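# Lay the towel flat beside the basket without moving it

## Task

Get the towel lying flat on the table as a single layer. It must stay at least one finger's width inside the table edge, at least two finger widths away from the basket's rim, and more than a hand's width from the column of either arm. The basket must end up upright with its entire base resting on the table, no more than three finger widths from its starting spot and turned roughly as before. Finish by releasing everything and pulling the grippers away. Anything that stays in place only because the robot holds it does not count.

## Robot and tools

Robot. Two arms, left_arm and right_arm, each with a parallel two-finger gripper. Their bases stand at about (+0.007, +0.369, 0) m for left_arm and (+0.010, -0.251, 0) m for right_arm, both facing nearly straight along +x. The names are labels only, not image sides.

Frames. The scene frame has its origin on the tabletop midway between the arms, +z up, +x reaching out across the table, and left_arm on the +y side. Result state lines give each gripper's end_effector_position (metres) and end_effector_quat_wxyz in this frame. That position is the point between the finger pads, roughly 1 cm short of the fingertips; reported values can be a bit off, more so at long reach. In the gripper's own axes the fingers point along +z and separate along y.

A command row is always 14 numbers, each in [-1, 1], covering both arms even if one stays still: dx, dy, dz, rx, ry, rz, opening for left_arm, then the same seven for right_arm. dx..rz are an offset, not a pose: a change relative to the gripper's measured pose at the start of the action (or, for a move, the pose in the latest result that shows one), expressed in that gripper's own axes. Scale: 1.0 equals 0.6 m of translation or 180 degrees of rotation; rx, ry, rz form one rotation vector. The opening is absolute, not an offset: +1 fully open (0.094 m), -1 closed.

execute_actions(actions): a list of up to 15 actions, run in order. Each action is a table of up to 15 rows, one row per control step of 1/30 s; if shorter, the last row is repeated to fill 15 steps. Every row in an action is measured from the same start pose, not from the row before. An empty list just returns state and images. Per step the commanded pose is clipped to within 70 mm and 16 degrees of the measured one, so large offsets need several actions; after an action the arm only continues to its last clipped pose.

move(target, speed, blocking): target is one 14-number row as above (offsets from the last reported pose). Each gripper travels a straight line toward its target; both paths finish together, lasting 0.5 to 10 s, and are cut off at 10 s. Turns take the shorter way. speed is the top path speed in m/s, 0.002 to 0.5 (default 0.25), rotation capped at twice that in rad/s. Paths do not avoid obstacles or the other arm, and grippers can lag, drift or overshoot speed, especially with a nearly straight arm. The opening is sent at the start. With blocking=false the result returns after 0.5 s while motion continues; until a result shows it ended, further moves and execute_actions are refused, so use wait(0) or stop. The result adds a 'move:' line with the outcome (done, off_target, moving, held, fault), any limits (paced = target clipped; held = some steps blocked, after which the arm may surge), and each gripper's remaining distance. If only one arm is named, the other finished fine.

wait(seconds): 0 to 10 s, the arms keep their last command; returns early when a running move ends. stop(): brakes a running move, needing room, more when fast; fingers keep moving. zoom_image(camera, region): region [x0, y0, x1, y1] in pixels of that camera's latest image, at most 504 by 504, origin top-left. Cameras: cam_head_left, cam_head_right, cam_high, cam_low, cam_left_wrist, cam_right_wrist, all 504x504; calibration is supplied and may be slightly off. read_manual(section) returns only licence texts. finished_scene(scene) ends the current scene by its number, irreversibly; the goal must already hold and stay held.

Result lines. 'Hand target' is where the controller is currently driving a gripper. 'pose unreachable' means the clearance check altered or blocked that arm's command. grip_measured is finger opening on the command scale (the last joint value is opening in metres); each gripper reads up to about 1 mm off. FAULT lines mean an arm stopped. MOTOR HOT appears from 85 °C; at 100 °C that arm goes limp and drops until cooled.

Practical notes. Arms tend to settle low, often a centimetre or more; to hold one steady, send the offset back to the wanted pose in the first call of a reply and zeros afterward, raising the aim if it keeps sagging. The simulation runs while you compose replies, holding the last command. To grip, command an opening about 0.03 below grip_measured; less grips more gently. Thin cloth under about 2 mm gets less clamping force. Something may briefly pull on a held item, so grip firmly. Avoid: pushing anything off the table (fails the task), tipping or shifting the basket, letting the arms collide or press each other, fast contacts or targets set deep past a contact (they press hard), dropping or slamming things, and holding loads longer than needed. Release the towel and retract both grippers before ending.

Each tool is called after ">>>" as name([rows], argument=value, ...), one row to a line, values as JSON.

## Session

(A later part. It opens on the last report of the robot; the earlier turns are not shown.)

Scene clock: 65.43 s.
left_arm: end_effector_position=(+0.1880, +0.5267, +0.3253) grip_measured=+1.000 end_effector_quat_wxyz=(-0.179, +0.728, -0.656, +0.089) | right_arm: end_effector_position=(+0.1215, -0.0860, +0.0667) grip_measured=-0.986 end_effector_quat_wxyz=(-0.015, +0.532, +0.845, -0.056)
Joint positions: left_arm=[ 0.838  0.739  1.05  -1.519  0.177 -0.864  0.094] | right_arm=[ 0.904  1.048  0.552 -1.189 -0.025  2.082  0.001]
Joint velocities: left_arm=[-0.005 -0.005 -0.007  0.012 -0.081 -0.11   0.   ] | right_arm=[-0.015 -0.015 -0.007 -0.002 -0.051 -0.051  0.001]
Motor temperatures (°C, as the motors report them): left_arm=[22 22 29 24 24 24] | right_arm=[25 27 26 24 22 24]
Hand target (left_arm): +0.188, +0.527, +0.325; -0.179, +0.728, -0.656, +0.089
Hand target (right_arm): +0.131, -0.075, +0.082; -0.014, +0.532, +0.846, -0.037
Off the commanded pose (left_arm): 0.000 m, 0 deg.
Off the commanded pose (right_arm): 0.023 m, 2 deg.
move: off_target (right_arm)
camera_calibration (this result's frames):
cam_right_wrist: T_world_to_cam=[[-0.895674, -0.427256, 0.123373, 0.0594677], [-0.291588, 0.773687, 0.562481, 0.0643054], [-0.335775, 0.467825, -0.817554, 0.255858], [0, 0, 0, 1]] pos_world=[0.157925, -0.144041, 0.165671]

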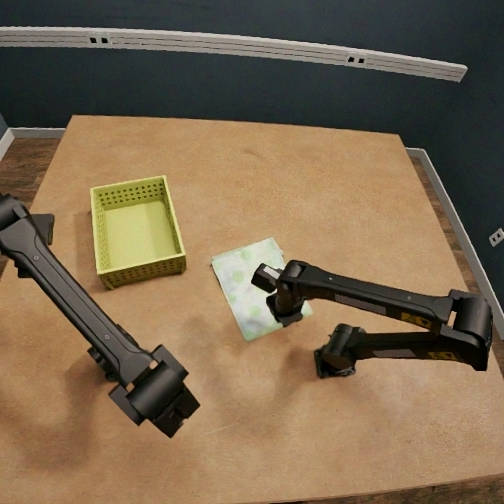

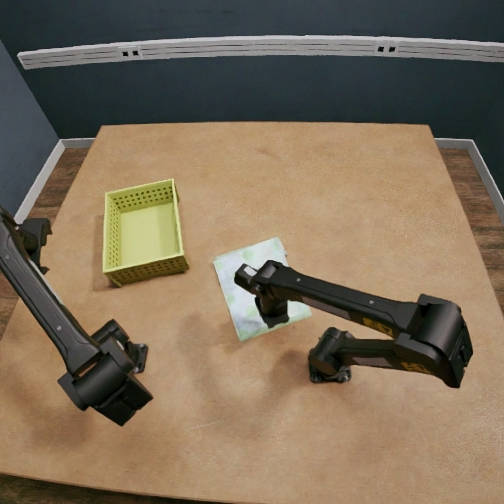

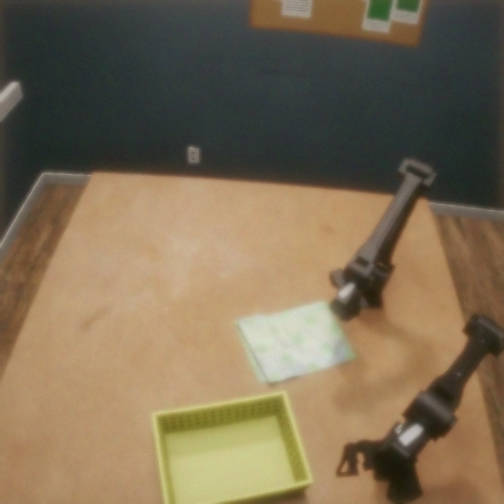

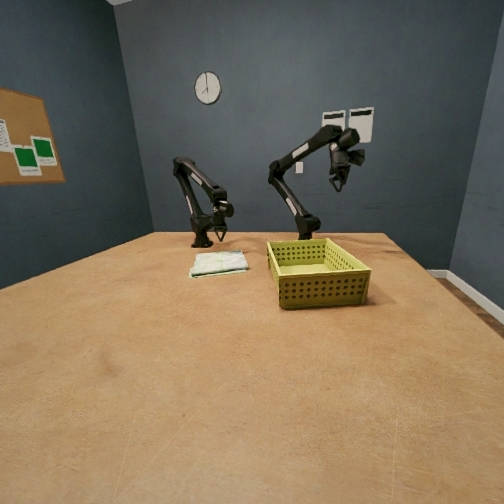

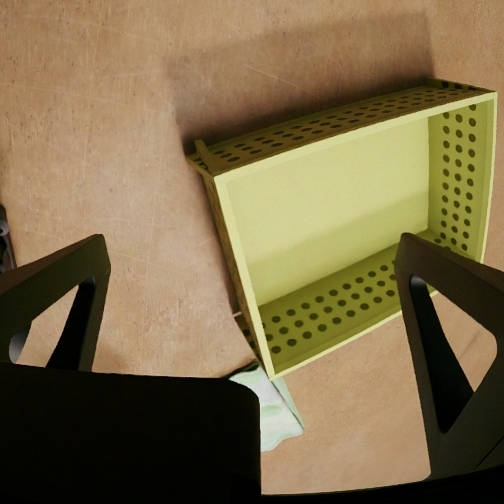

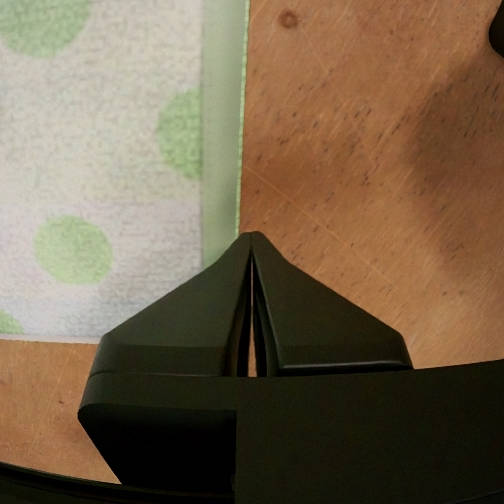

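>>> move(target=[0,0,0,0,0,0,1,0.015,0.025,0.07,0,0,0,-0.2], speed=0.05)

>>> move(target=[0,0,0,0,0,0,1,0,0,0.025,0,0,0,-0.2], speed=0.03)

>>> move(target=[0,0,0,0,0,0,1,0,0,0.008,0,0,0,-1], speed=0.03)

>>> move(target=[0,0,0,0,0,0,1,0,0,-0.12,0,0,0,-1], speed=0.08)

Scene clock: 73.90 s.
left_arm: end_effector_position=(+0.1880, +0.5267, +0.3253) grip_measured=+1.000 end_effector_quat_wxyz=(-0.179, +0.728, -0.656, +0.089) | right_arm: end_effector_position=(+0.1275, -0.0774, +0.0253) grip_measured=-0.202 end_effector_quat_wxyz=(-0.016, +0.532, +0.844, -0.059)
Joint positions: left_arm=[ 0.838  0.739  1.05  -1.519  0.177 -0.864  0.094] | right_arm=[ 0.904  1.179  0.509 -1.021 -0.025  2.082  0.037]
Joint velocities: left_arm=[ 0.005 -0.005  0.012 -0.007  0.066 -0.007  0.   ] | right_arm=[ 0.005  0.005  0.002  0.012 -0.007  0.037 -0.001]
Motor temperatures (°C, as the motors report them): left_arm=[22 22 29 24 24 24] | right_arm=[25 27 27 24 22 24]
Hand target (left_arm): +0.188, +0.527, +0.325; -0.179, +0.728, -0.656, +0.089
Hand target (right_arm): +0.128, -0.074, +0.024; -0.015, +0.532, +0.844, -0.056
Off the commanded pose (left_arm): 0.000 m, 0 deg.
Off the commanded pose (right_arm): 0.004 m, 0 deg.
move: done
camera_calibration (this result's frames):
cam_right_wrist: T_world_to_cam=[[-0.895203, -0.426587, 0.128975, 0.0734553], [-0.289498, 0.776664, 0.559449, 0.082751], [-0.338824, 0.463483, -0.818769, 0.220131], [0, 0, 0, 1]] pos_world=[0.1643, -0.134962, 0.124468]

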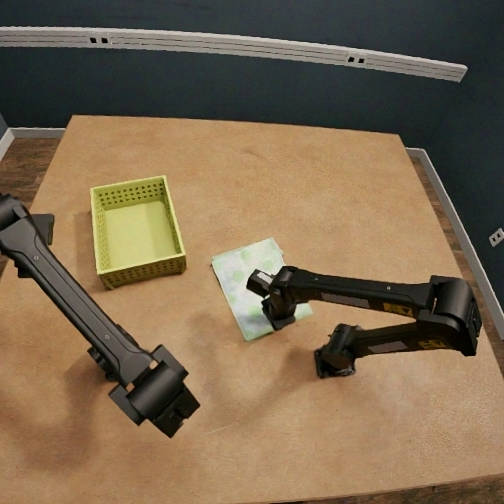

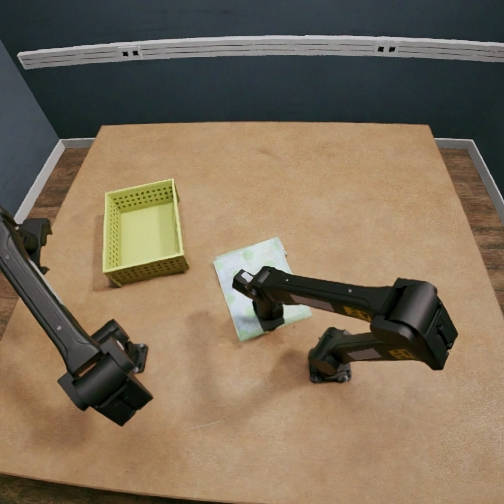

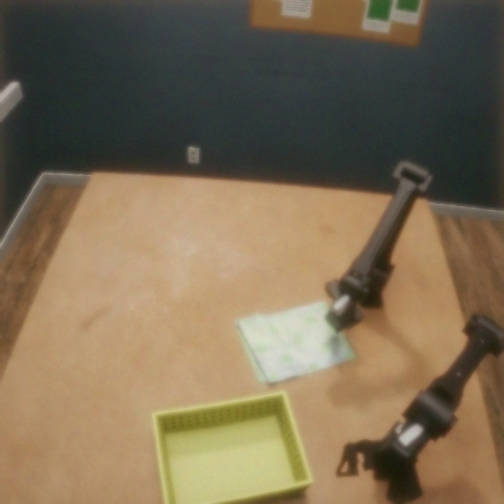

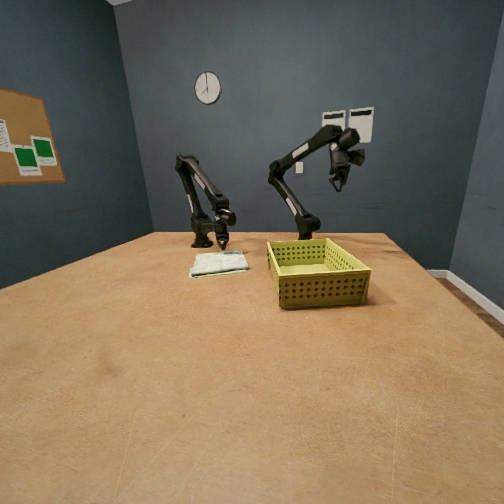

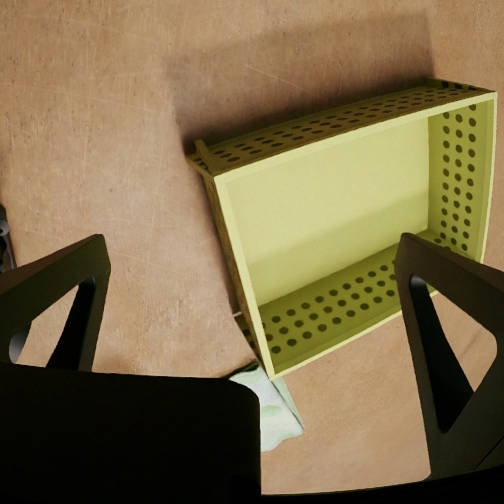

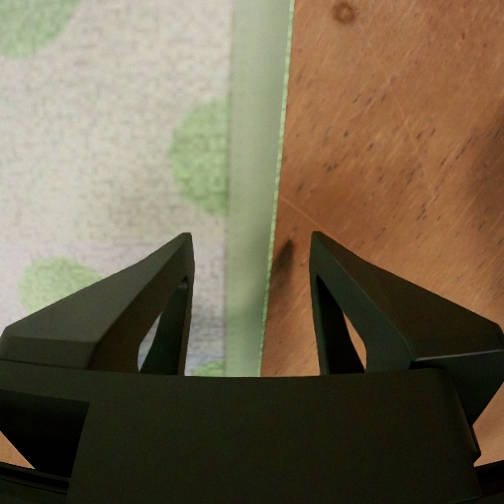

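Scene clock: 74.67 s.
left_arm: end_effector_position=(+0.1880, +0.5267, +0.3253) grip_measured=+1.000 end_effector_quat_wxyz=(-0.179, +0.728, -0.656, +0.089) | right_arm: end_effector_position=(+0.1254, -0.0805, +0.0127) grip_measured=-0.202 end_effector_quat_wxyz=(-0.016, +0.532, +0.844, -0.062)
Joint positions: left_arm=[ 0.838  0.739  1.05  -1.519  0.177 -0.864  0.094] | right_arm=[ 0.904  1.205  0.485 -0.975 -0.025  2.082  0.037]
Joint velocities: left_arm=[ 0.005 -0.005 -0.007 -0.022  0.051 -0.022  0.   ] | right_arm=[ 0.005  0.005 -0.002 -0.002  0.037 -0.037 -0.   ]
Motor temperatures (°C, as the motors report them): left_arm=[22 22 29 24 24 24] | right_arm=[25 27 27 24 22 24]
Hand target (left_arm): +0.188, +0.527, +0.325; -0.179, +0.728, -0.656, +0.089
Hand target (right_arm): +0.126, -0.078, +0.011; -0.015, +0.532, +0.844, -0.059
Off the commanded pose (left_arm): 0.000 m, 0 deg.
Off the commanded pose (right_arm): 0.003 m, 0 deg.
move: done
camera_calibration (this result's frames):
cam_right_wrist: T_world_to_cam=[[-0.894888, -0.426137, 0.132598, 0.0718416], [-0.288151, 0.778582, 0.557475, 0.0915939], [-0.340799, 0.460669, -0.819536, 0.210465], [0, 0, 0, 1]] pos_world=[0.162409, -0.137654, 0.111897]

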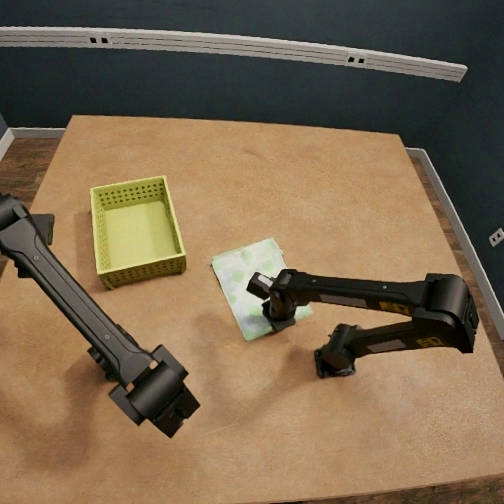

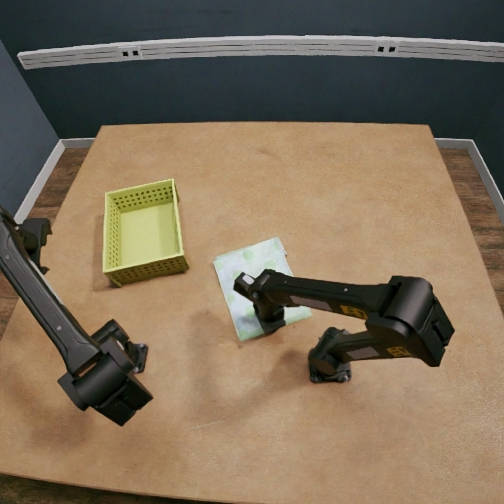

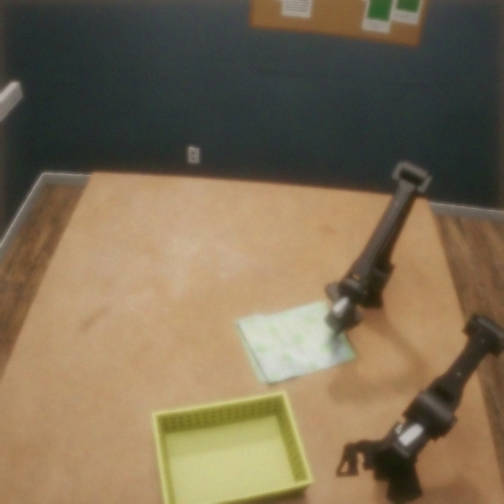

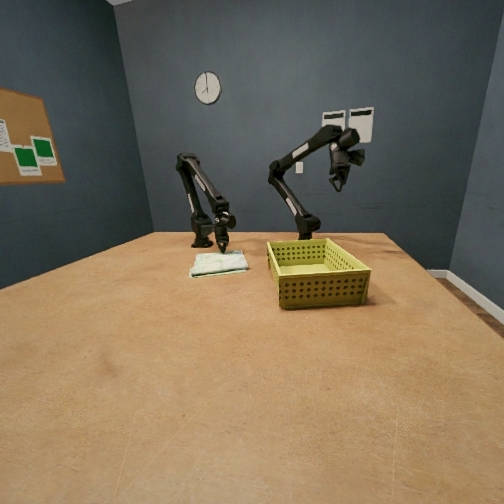

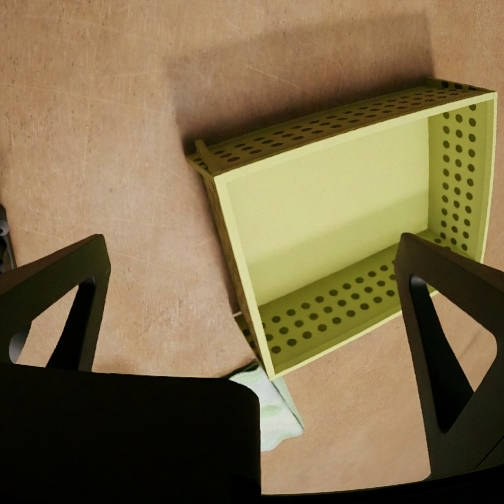

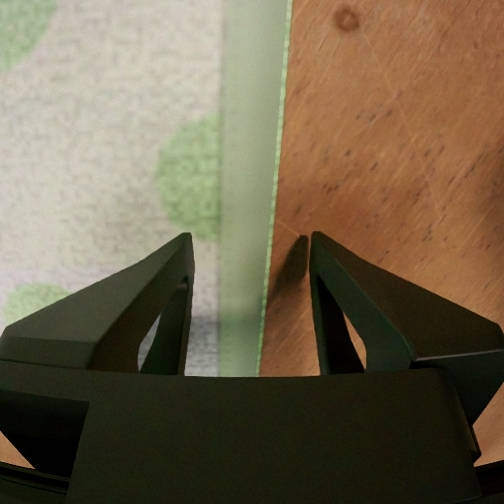

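Scene clock: 75.37 s.
left_arm: end_effector_position=(+0.1880, +0.5267, +0.3253) grip_measured=+1.000 end_effector_quat_wxyz=(-0.179, +0.728, -0.656, +0.089) | right_arm: end_effector_position=(+0.1241, -0.0822, +0.0105) grip_measured=-0.986 end_effector_quat_wxyz=(-0.016, +0.532, +0.844, -0.062)
Joint positions: left_arm=[ 0.838  0.739  1.05  -1.519  0.177 -0.864  0.094] | right_arm=[ 0.904  1.205  0.477 -0.969 -0.025  2.082  0.001]
Joint velocities: left_arm=[-0.005 -0.005  0.007  0.022  0.037 -0.022  0.   ] | right_arm=[ 0.024 -0.005 -0.017  0.007  0.007 -0.022 -0.   ]
Motor temperatures (°C, as the motors report them): left_arm=[22 22 29 24 24 24] | right_arm=[25 27 27 24 22 24]
Hand target (left_arm): +0.188, +0.527, +0.325; -0.179, +0.728, -0.656, +0.089
Hand target (right_arm): +0.125, -0.081, +0.008; -0.016, +0.532, +0.844, -0.061
Off the commanded pose (left_arm): 0.000 m, 0 deg.
Off the commanded pose (right_arm): 0.003 m, 0 deg.
move: done
camera_calibration (this result's frames):
cam_right_wrist: T_world_to_cam=[[-0.894771, -0.425971, 0.133914, 0.0702438], [-0.287663, 0.779278, 0.556754, 0.0937916], [-0.341518, 0.459646, -0.819812, 0.209136], [0, 0, 0, 1]] pos_world=[0.161256, -0.139297, 0.109827]

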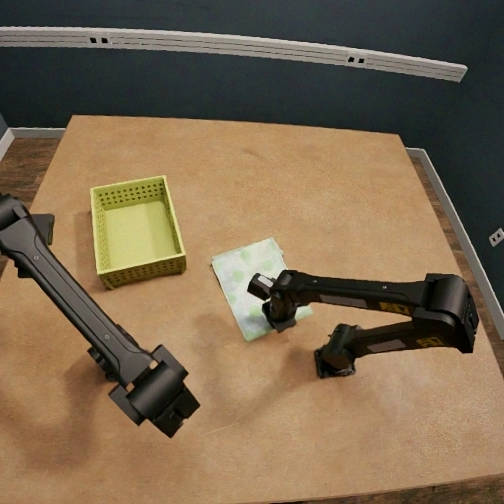

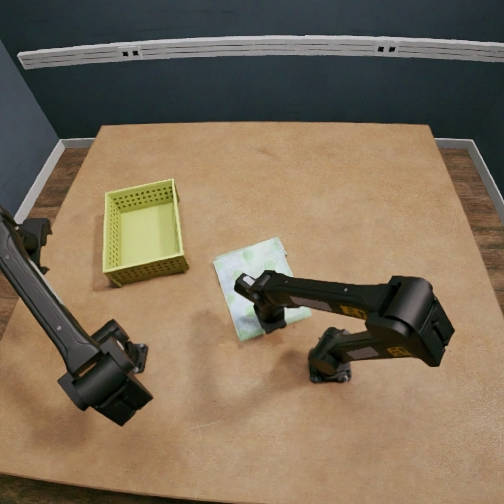

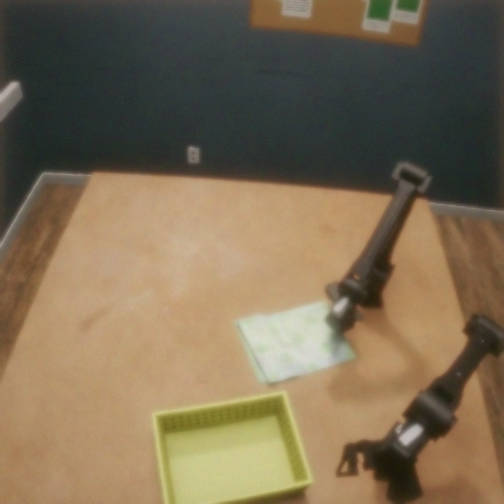

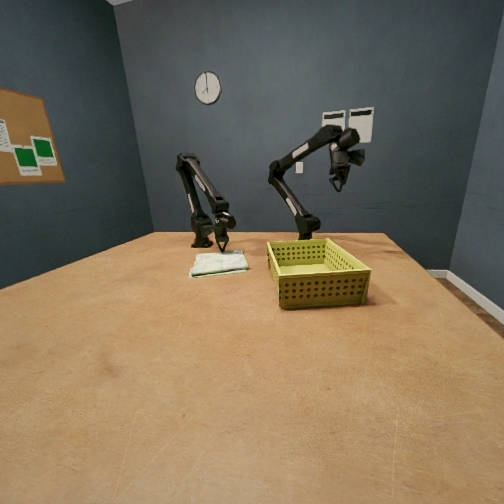

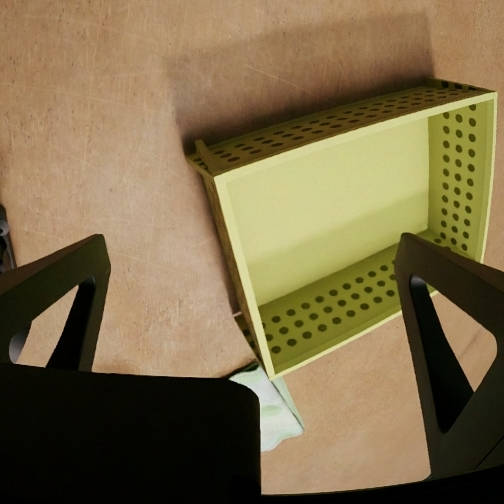

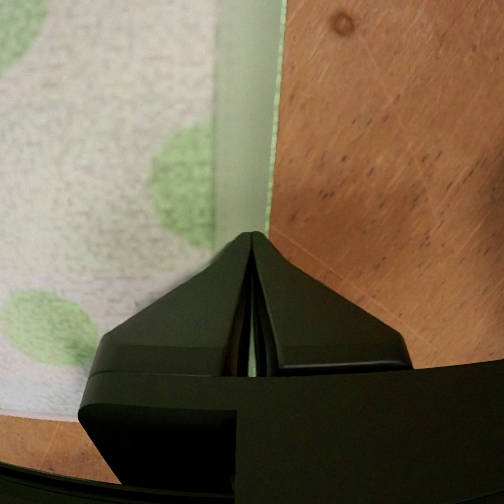

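Scene clock: 76.60 s.
left_arm: end_effector_position=(+0.1880, +0.5267, +0.3253) grip_measured=+1.000 end_effector_quat_wxyz=(-0.179, +0.728, -0.656, +0.089) | right_arm: end_effector_position=(+0.1203, -0.0883, +0.0668) grip_measured=-0.986 end_effector_quat_wxyz=(-0.017, +0.532, +0.843, -0.081)
Joint positions: left_arm=[ 0.838  0.739  1.05  -1.519  0.177 -0.864  0.094] | right_arm=[ 0.902  1.083  0.569 -1.221 -0.025  2.081  0.001]
Joint velocities: left_arm=[-0.005 -0.015  0.002 -0.007  0.007  0.007  0.   ] | right_arm=[-0.005 -0.005  0.002 -0.007 -0.037 -0.051  0.001]
Motor temperatures (°C, as the motors report them): left_arm=[22 22 29 24 24 24] | right_arm=[25 27 27 24 22 24]
Hand target (left_arm): +0.188, +0.527, +0.325; -0.179, +0.728, -0.656, +0.089
Hand target (right_arm): +0.130, -0.077, +0.081; -0.016, +0.532, +0.844, -0.063
Off the commanded pose (left_arm): 0.000 m, 0 deg.
Off the commanded pose (right_arm): 0.022 m, 2 deg.
move: off_target (right_arm)
camera_calibration (this result's frames):
cam_right_wrist: T_world_to_cam=[[-0.89202, -0.420366, 0.166111, 0.0547198], [-0.274928, 0.79631, 0.5388, 0.0673157], [-0.358769, 0.434951, -0.825895, 0.257015], [0, 0, 0, 1]] pos_world=[0.159527, -0.142391, 0.166908]

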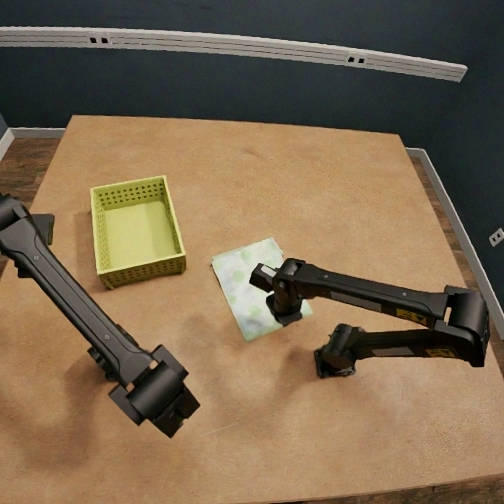

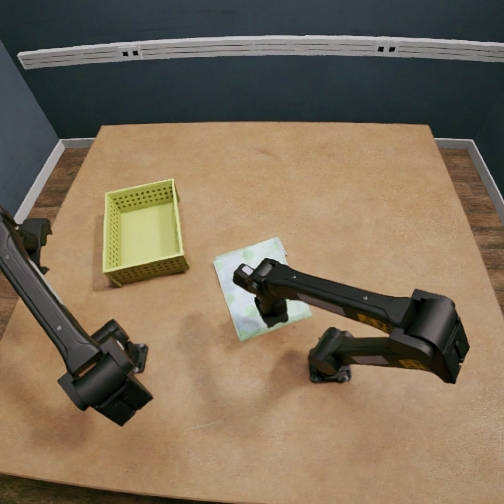

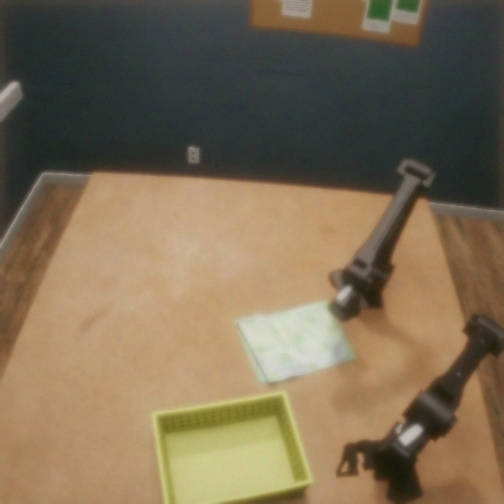

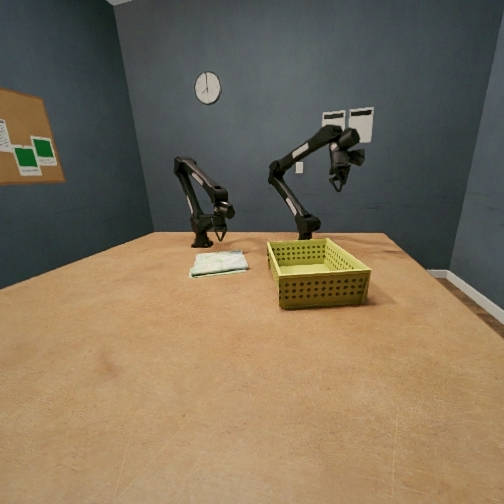

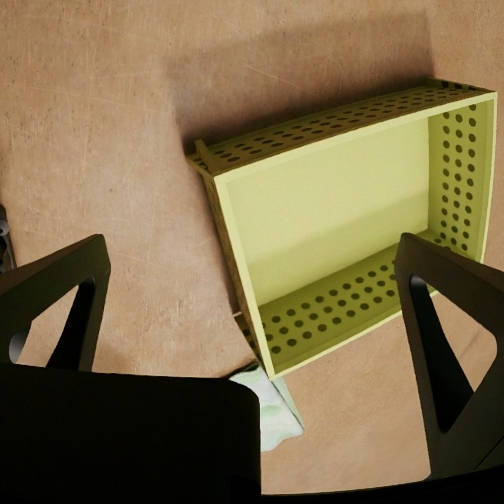

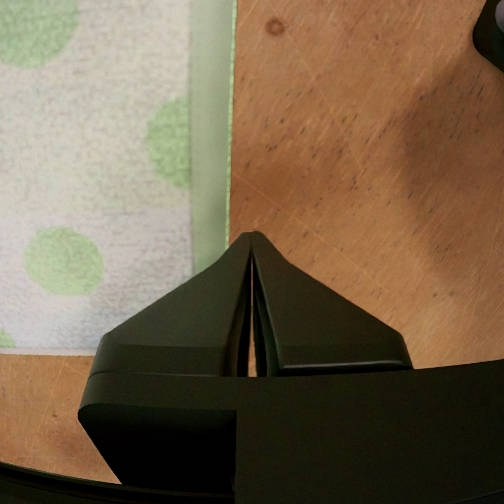

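>>> move(target=[0,0,0,0,0,0,1,0.02,0.04,0.07,0,0,0,-0.2], speed=0.05)

>>> move(target=[0.0,0,0,0,0,0,1,0,0,0.05,0,0,0,-0.2], speed=0.02)

>>> move(target=[0,0,0,0,0,0,1,0,0,0.005,0,0,0,-1], speed=0.03)

>>> move(target=[0,0,0,0,0,0,1,0,0,-0.12,0,0,0,-1], speed=0.08)

Scene clock: 84.37 s.
left_arm: end_effector_position=(+0.1880, +0.5267, +0.3253) grip_measured=+1.000 end_effector_quat_wxyz=(-0.179, +0.728, -0.656, +0.089) | right_arm: end_effector_position=(+0.1306, -0.0736, +0.0238) grip_measured=-0.202 end_effector_quat_wxyz=(-0.017, +0.532, +0.843, -0.084)
Joint positions: left_arm=[ 0.838  0.739  1.05  -1.519  0.177 -0.864  0.094] | right_arm=[ 0.902  1.24   0.544 -1.045 -0.025  2.081  0.037]
Joint velocities: left_arm=[0.005 0.005 0.002 0.007 0.022 0.051 0.   ] | right_arm=[-0.005  0.005 -0.007 -0.007 -0.066 -0.081 -0.001]
Motor temperatures (°C, as the motors report them): left_arm=[22 22 29 24 24 24] | right_arm=[25 27 28 24 22 24]
Hand target (left_arm): +0.188, +0.527, +0.325; -0.179, +0.728, -0.656, +0.089
Hand target (right_arm): +0.132, -0.072, +0.022; -0.017, +0.532, +0.843, -0.081
Off the commanded pose (left_arm): 0.000 m, 0 deg.
Off the commanded pose (right_arm): 0.003 m, 0 deg.
move: done
camera_calibration (this result's frames):
cam_right_wrist: T_world_to_cam=[[-0.891298, -0.41992, 0.171039, 0.0770823], [-0.273431, 0.798697, 0.536021, 0.0816848], [-0.361694, 0.430988, -0.826696, 0.218943], [0, 0, 0, 1]] pos_world=[0.170229, -0.127235, 0.12403]

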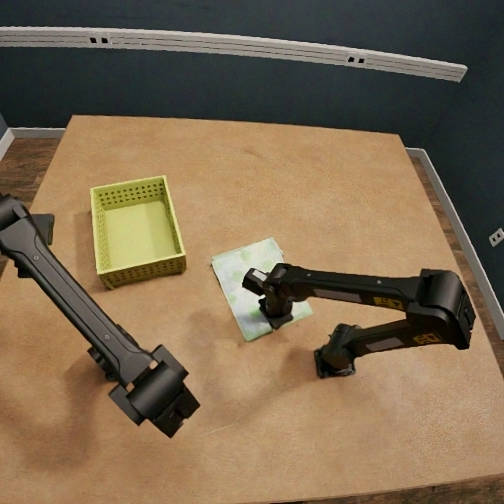

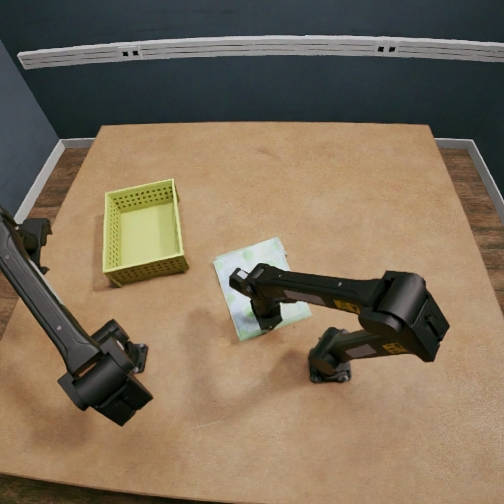

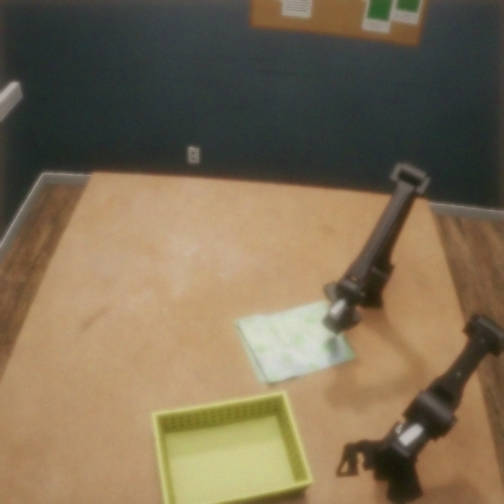

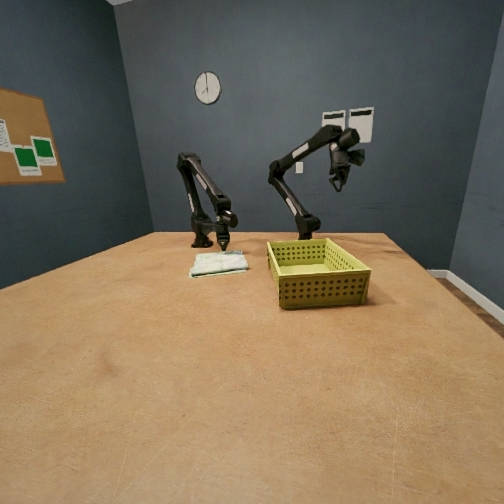

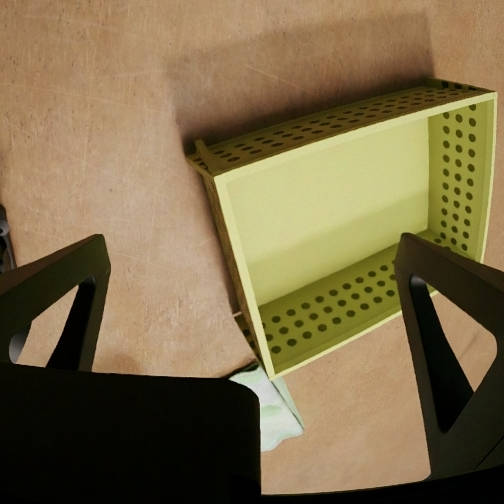

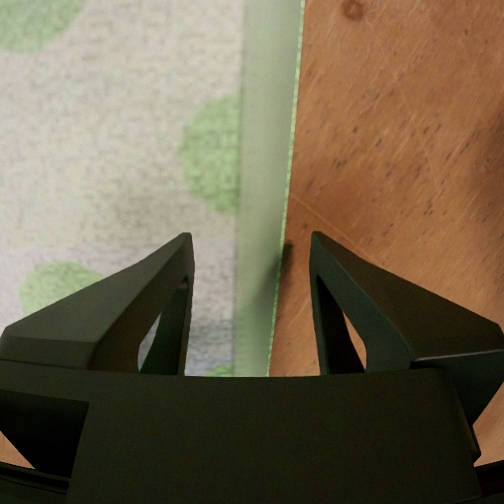

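Scene clock: 86.10 s.
left_arm: end_effector_position=(+0.1880, +0.5267, +0.3253) grip_measured=+1.000 end_effector_quat_wxyz=(-0.179, +0.728, -0.656, +0.089) | right_arm: end_effector_position=(+0.1296, -0.0751, +0.0101) grip_measured=-0.202 end_effector_quat_wxyz=(-0.017, +0.532, +0.843, -0.078)
Joint positions: left_arm=[ 0.838  0.739  1.05  -1.519  0.177 -0.864  0.094] | right_arm=[ 0.902  1.261  0.516 -0.984 -0.025  2.081  0.037]
Joint velocities: left_arm=[ 0.005 -0.005  0.002  0.017 -0.007 -0.007  0.   ] | right_arm=[ 0.005 -0.005  0.012 -0.007  0.066 -0.066  0.   ]
Motor temperatures (°C, as the motors report them): left_arm=[22 22 29 24 24 24] | right_arm=[25 27 28 24 22 24]
Hand target (left_arm): +0.188, +0.527, +0.325; -0.179, +0.728, -0.655, +0.089
Hand target (right_arm): +0.127, -0.078, -0.004; -0.017, +0.532, +0.842, -0.084
Off the commanded pose (left_arm): 0.000 m, 0 deg.
Off the commanded pose (right_arm): 0.016 m, 1 deg.
move: off_target (right_arm)
camera_calibration (this result's frames):
cam_right_wrist: T_world_to_cam=[[-0.892524, -0.421081, 0.161529, 0.0780611], [-0.27659, 0.793953, 0.541422, 0.0898627], [-0.356229, 0.438555, -0.825088, 0.20778], [0, 0, 0, 1]] pos_world=[0.168544, -0.1296, 0.110174]

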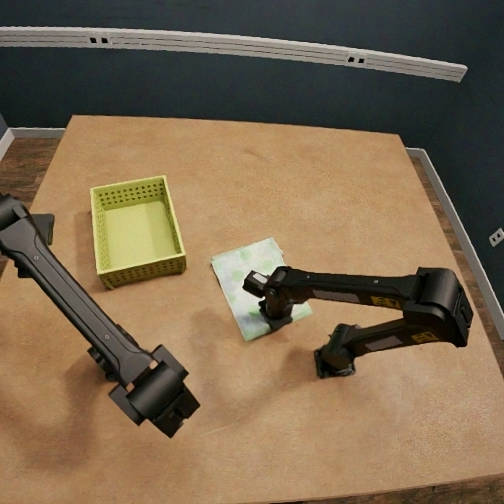

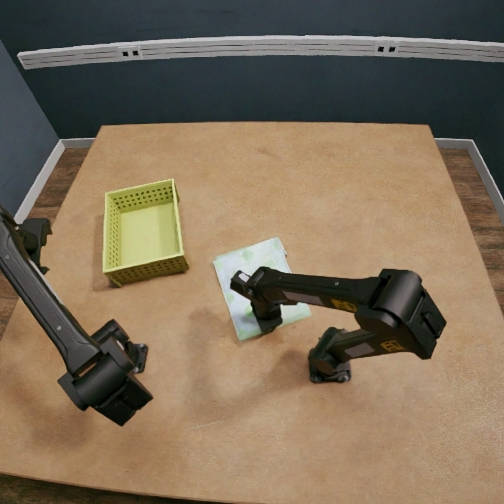

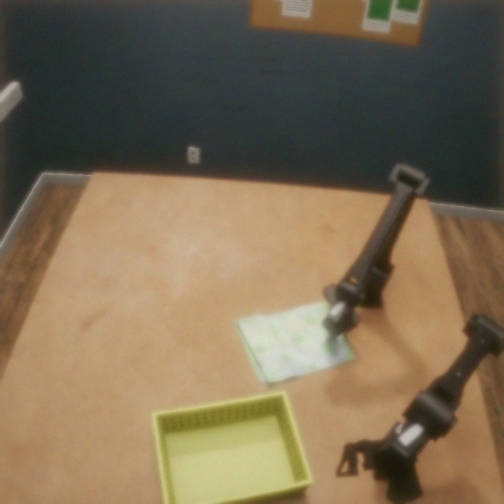

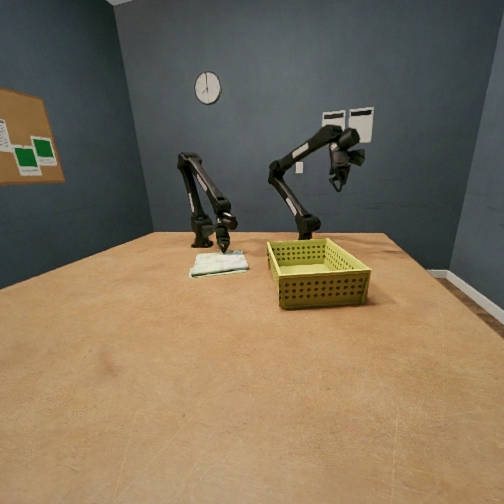

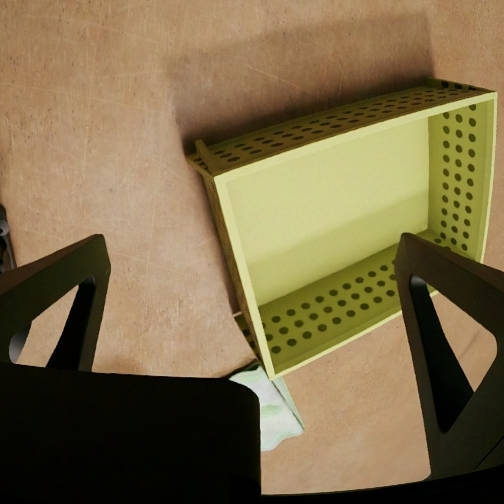

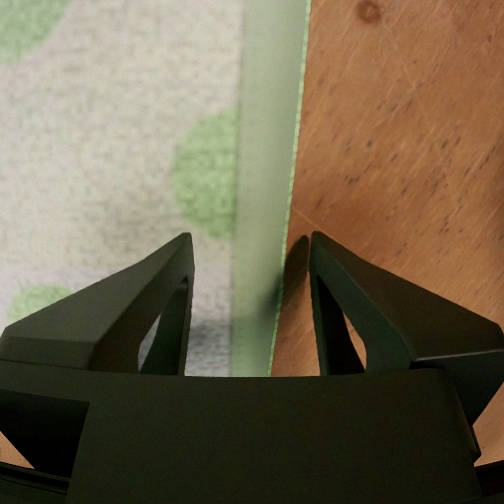

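Scene clock: 86.80 s.
left_arm: end_effector_position=(+0.1880, +0.5267, +0.3253) grip_measured=+1.000 end_effector_quat_wxyz=(-0.179, +0.728, -0.656, +0.089) | right_arm: end_effector_position=(+0.1293, -0.0758, +0.0102) grip_measured=-0.986 end_effector_quat_wxyz=(-0.016, +0.532, +0.843, -0.078)
Joint positions: left_arm=[ 0.838  0.739  1.05  -1.519  0.177 -0.864  0.094] | right_arm=[ 0.902  1.259  0.514 -0.984 -0.024  2.081  0.001]
Joint velocities: left_arm=[-0.005  0.005  0.002 -0.007 -0.022  0.081  0.   ] | right_arm=[ 0.005  0.005  0.002 -0.012 -0.051  0.051 -0.001]
Motor temperatures (°C, as the motors report them): left_arm=[22 22 29 24 24 24] | right_arm=[25 26 28 24 22 24]
Hand target (left_arm): +0.188, +0.527, +0.325; -0.179, +0.728, -0.656, +0.089
Hand target (right_arm): +0.129, -0.075, +0.007; -0.017, +0.532, +0.843, -0.078
Off the commanded pose (left_arm): 0.000 m, 0 deg.
Off the commanded pose (right_arm): 0.003 m, 0 deg.
move: done
camera_calibration (this result's frames):
cam_right_wrist: T_world_to_cam=[[-0.892573, -0.421118, 0.161162, 0.0774152], [-0.277018, 0.794154, 0.540907, 0.09039], [-0.355773, 0.438154, -0.825498, 0.207954], [0, 0, 0, 1]] pos_world=[0.168123, -0.130298, 0.110296]

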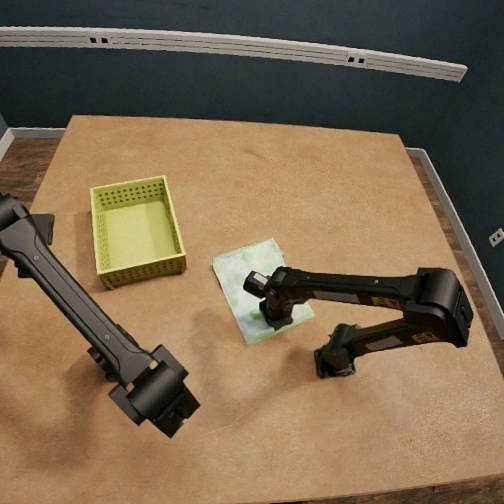

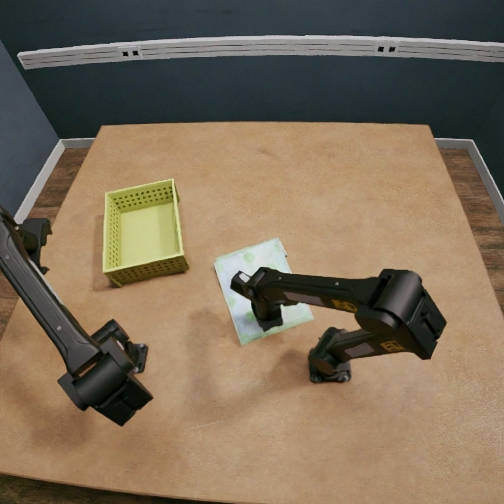

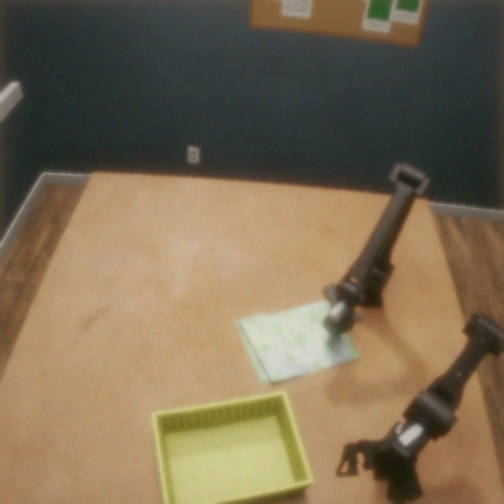

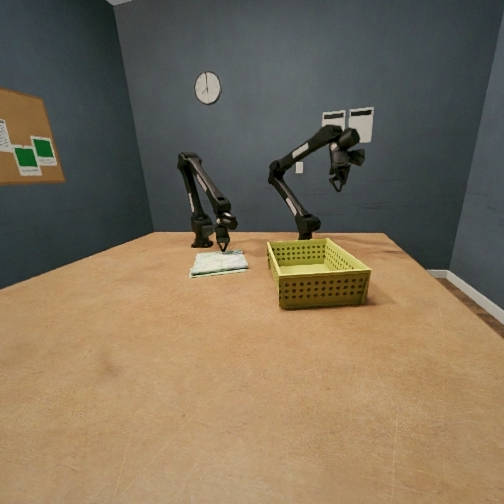

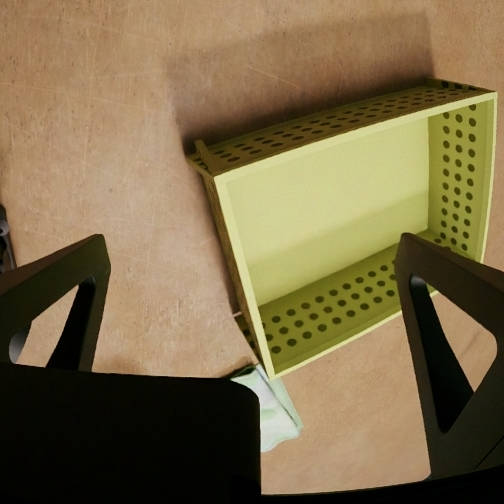

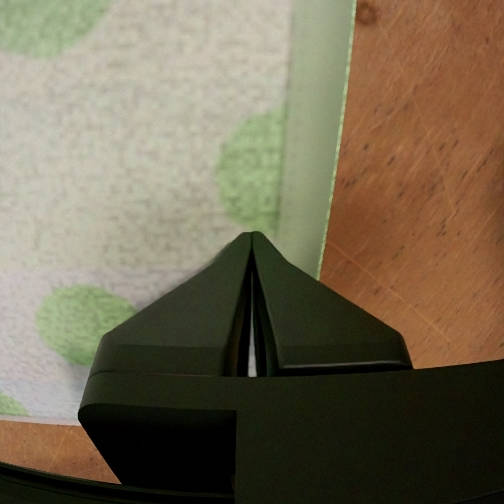

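Scene clock: 88.03 s.
left_arm: end_effector_position=(+0.1880, +0.5267, +0.3253) grip_measured=+1.000 end_effector_quat_wxyz=(-0.179, +0.728, -0.656, +0.089) | right_arm: end_effector_position=(+0.1268, -0.0799, +0.0667) grip_measured=-0.986 end_effector_quat_wxyz=(-0.017, +0.532, +0.841, -0.096)
Joint positions: left_arm=[ 0.838  0.739  1.05  -1.519  0.177 -0.864  0.094] | right_arm=[ 0.901  1.144  0.607 -1.228 -0.024  2.081  0.001]
Joint velocities: left_arm=[ 0.005 -0.015 -0.002 -0.012  0.037  0.022  0.   ] | right_arm=[-0.015  0.005  0.002  0.002 -0.007 -0.066 -0.001]
Motor temperatures (°C, as the motors report them): left_arm=[22 22 29 24 24 24] | right_arm=[25 26 28 24 22 24]
Hand target (left_arm): +0.188, +0.527, +0.325; -0.179, +0.728, -0.656, +0.089
Hand target (right_arm): +0.137, -0.069, +0.081; -0.016, +0.532, +0.843, -0.078
Off the commanded pose (left_arm): 0.000 m, 0 deg.
Off the commanded pose (right_arm): 0.022 m, 2 deg.
move: off_target (right_arm)
camera_calibration (this result's frames):
cam_right_wrist: T_world_to_cam=[[-0.889517, -0.414528, 0.19216, 0.0624795], [-0.264676, 0.810315, 0.522816, 0.0633031], [-0.372432, 0.414194, -0.830504, 0.256006], [0, 0, 0, 1]] pos_world=[0.167676, -0.131432, 0.167512]

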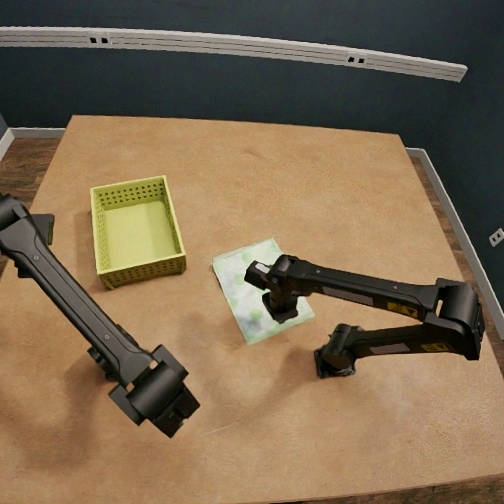

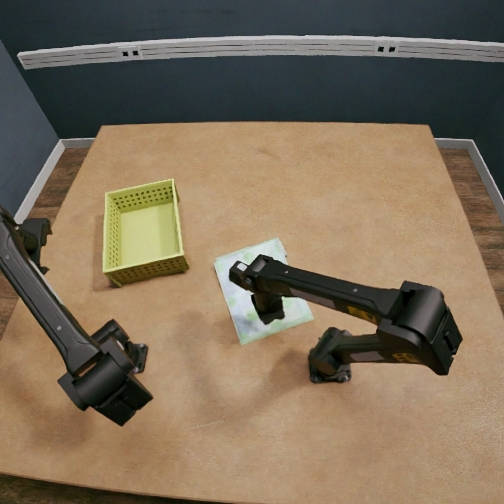

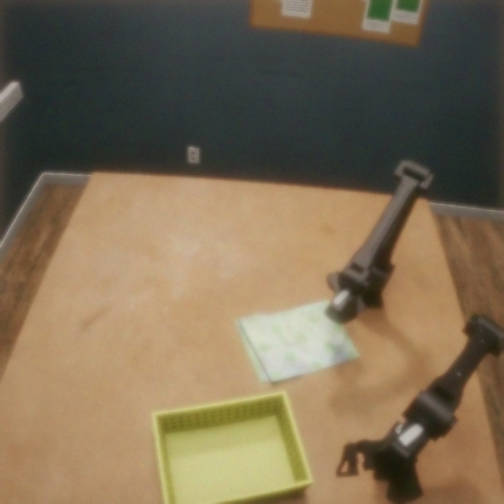

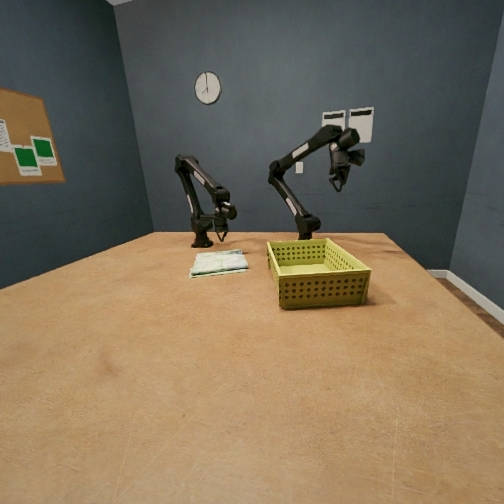

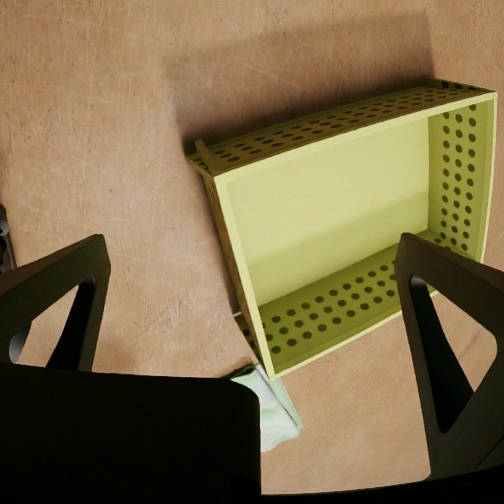

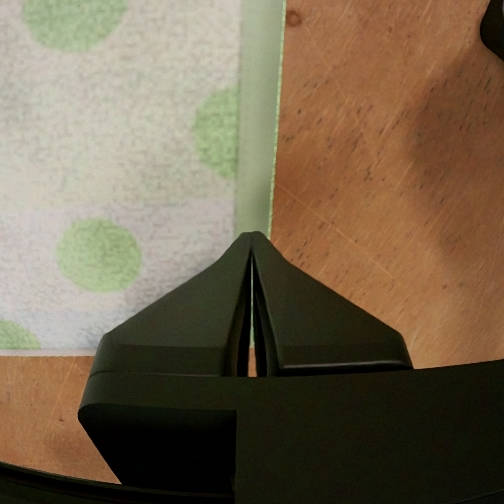

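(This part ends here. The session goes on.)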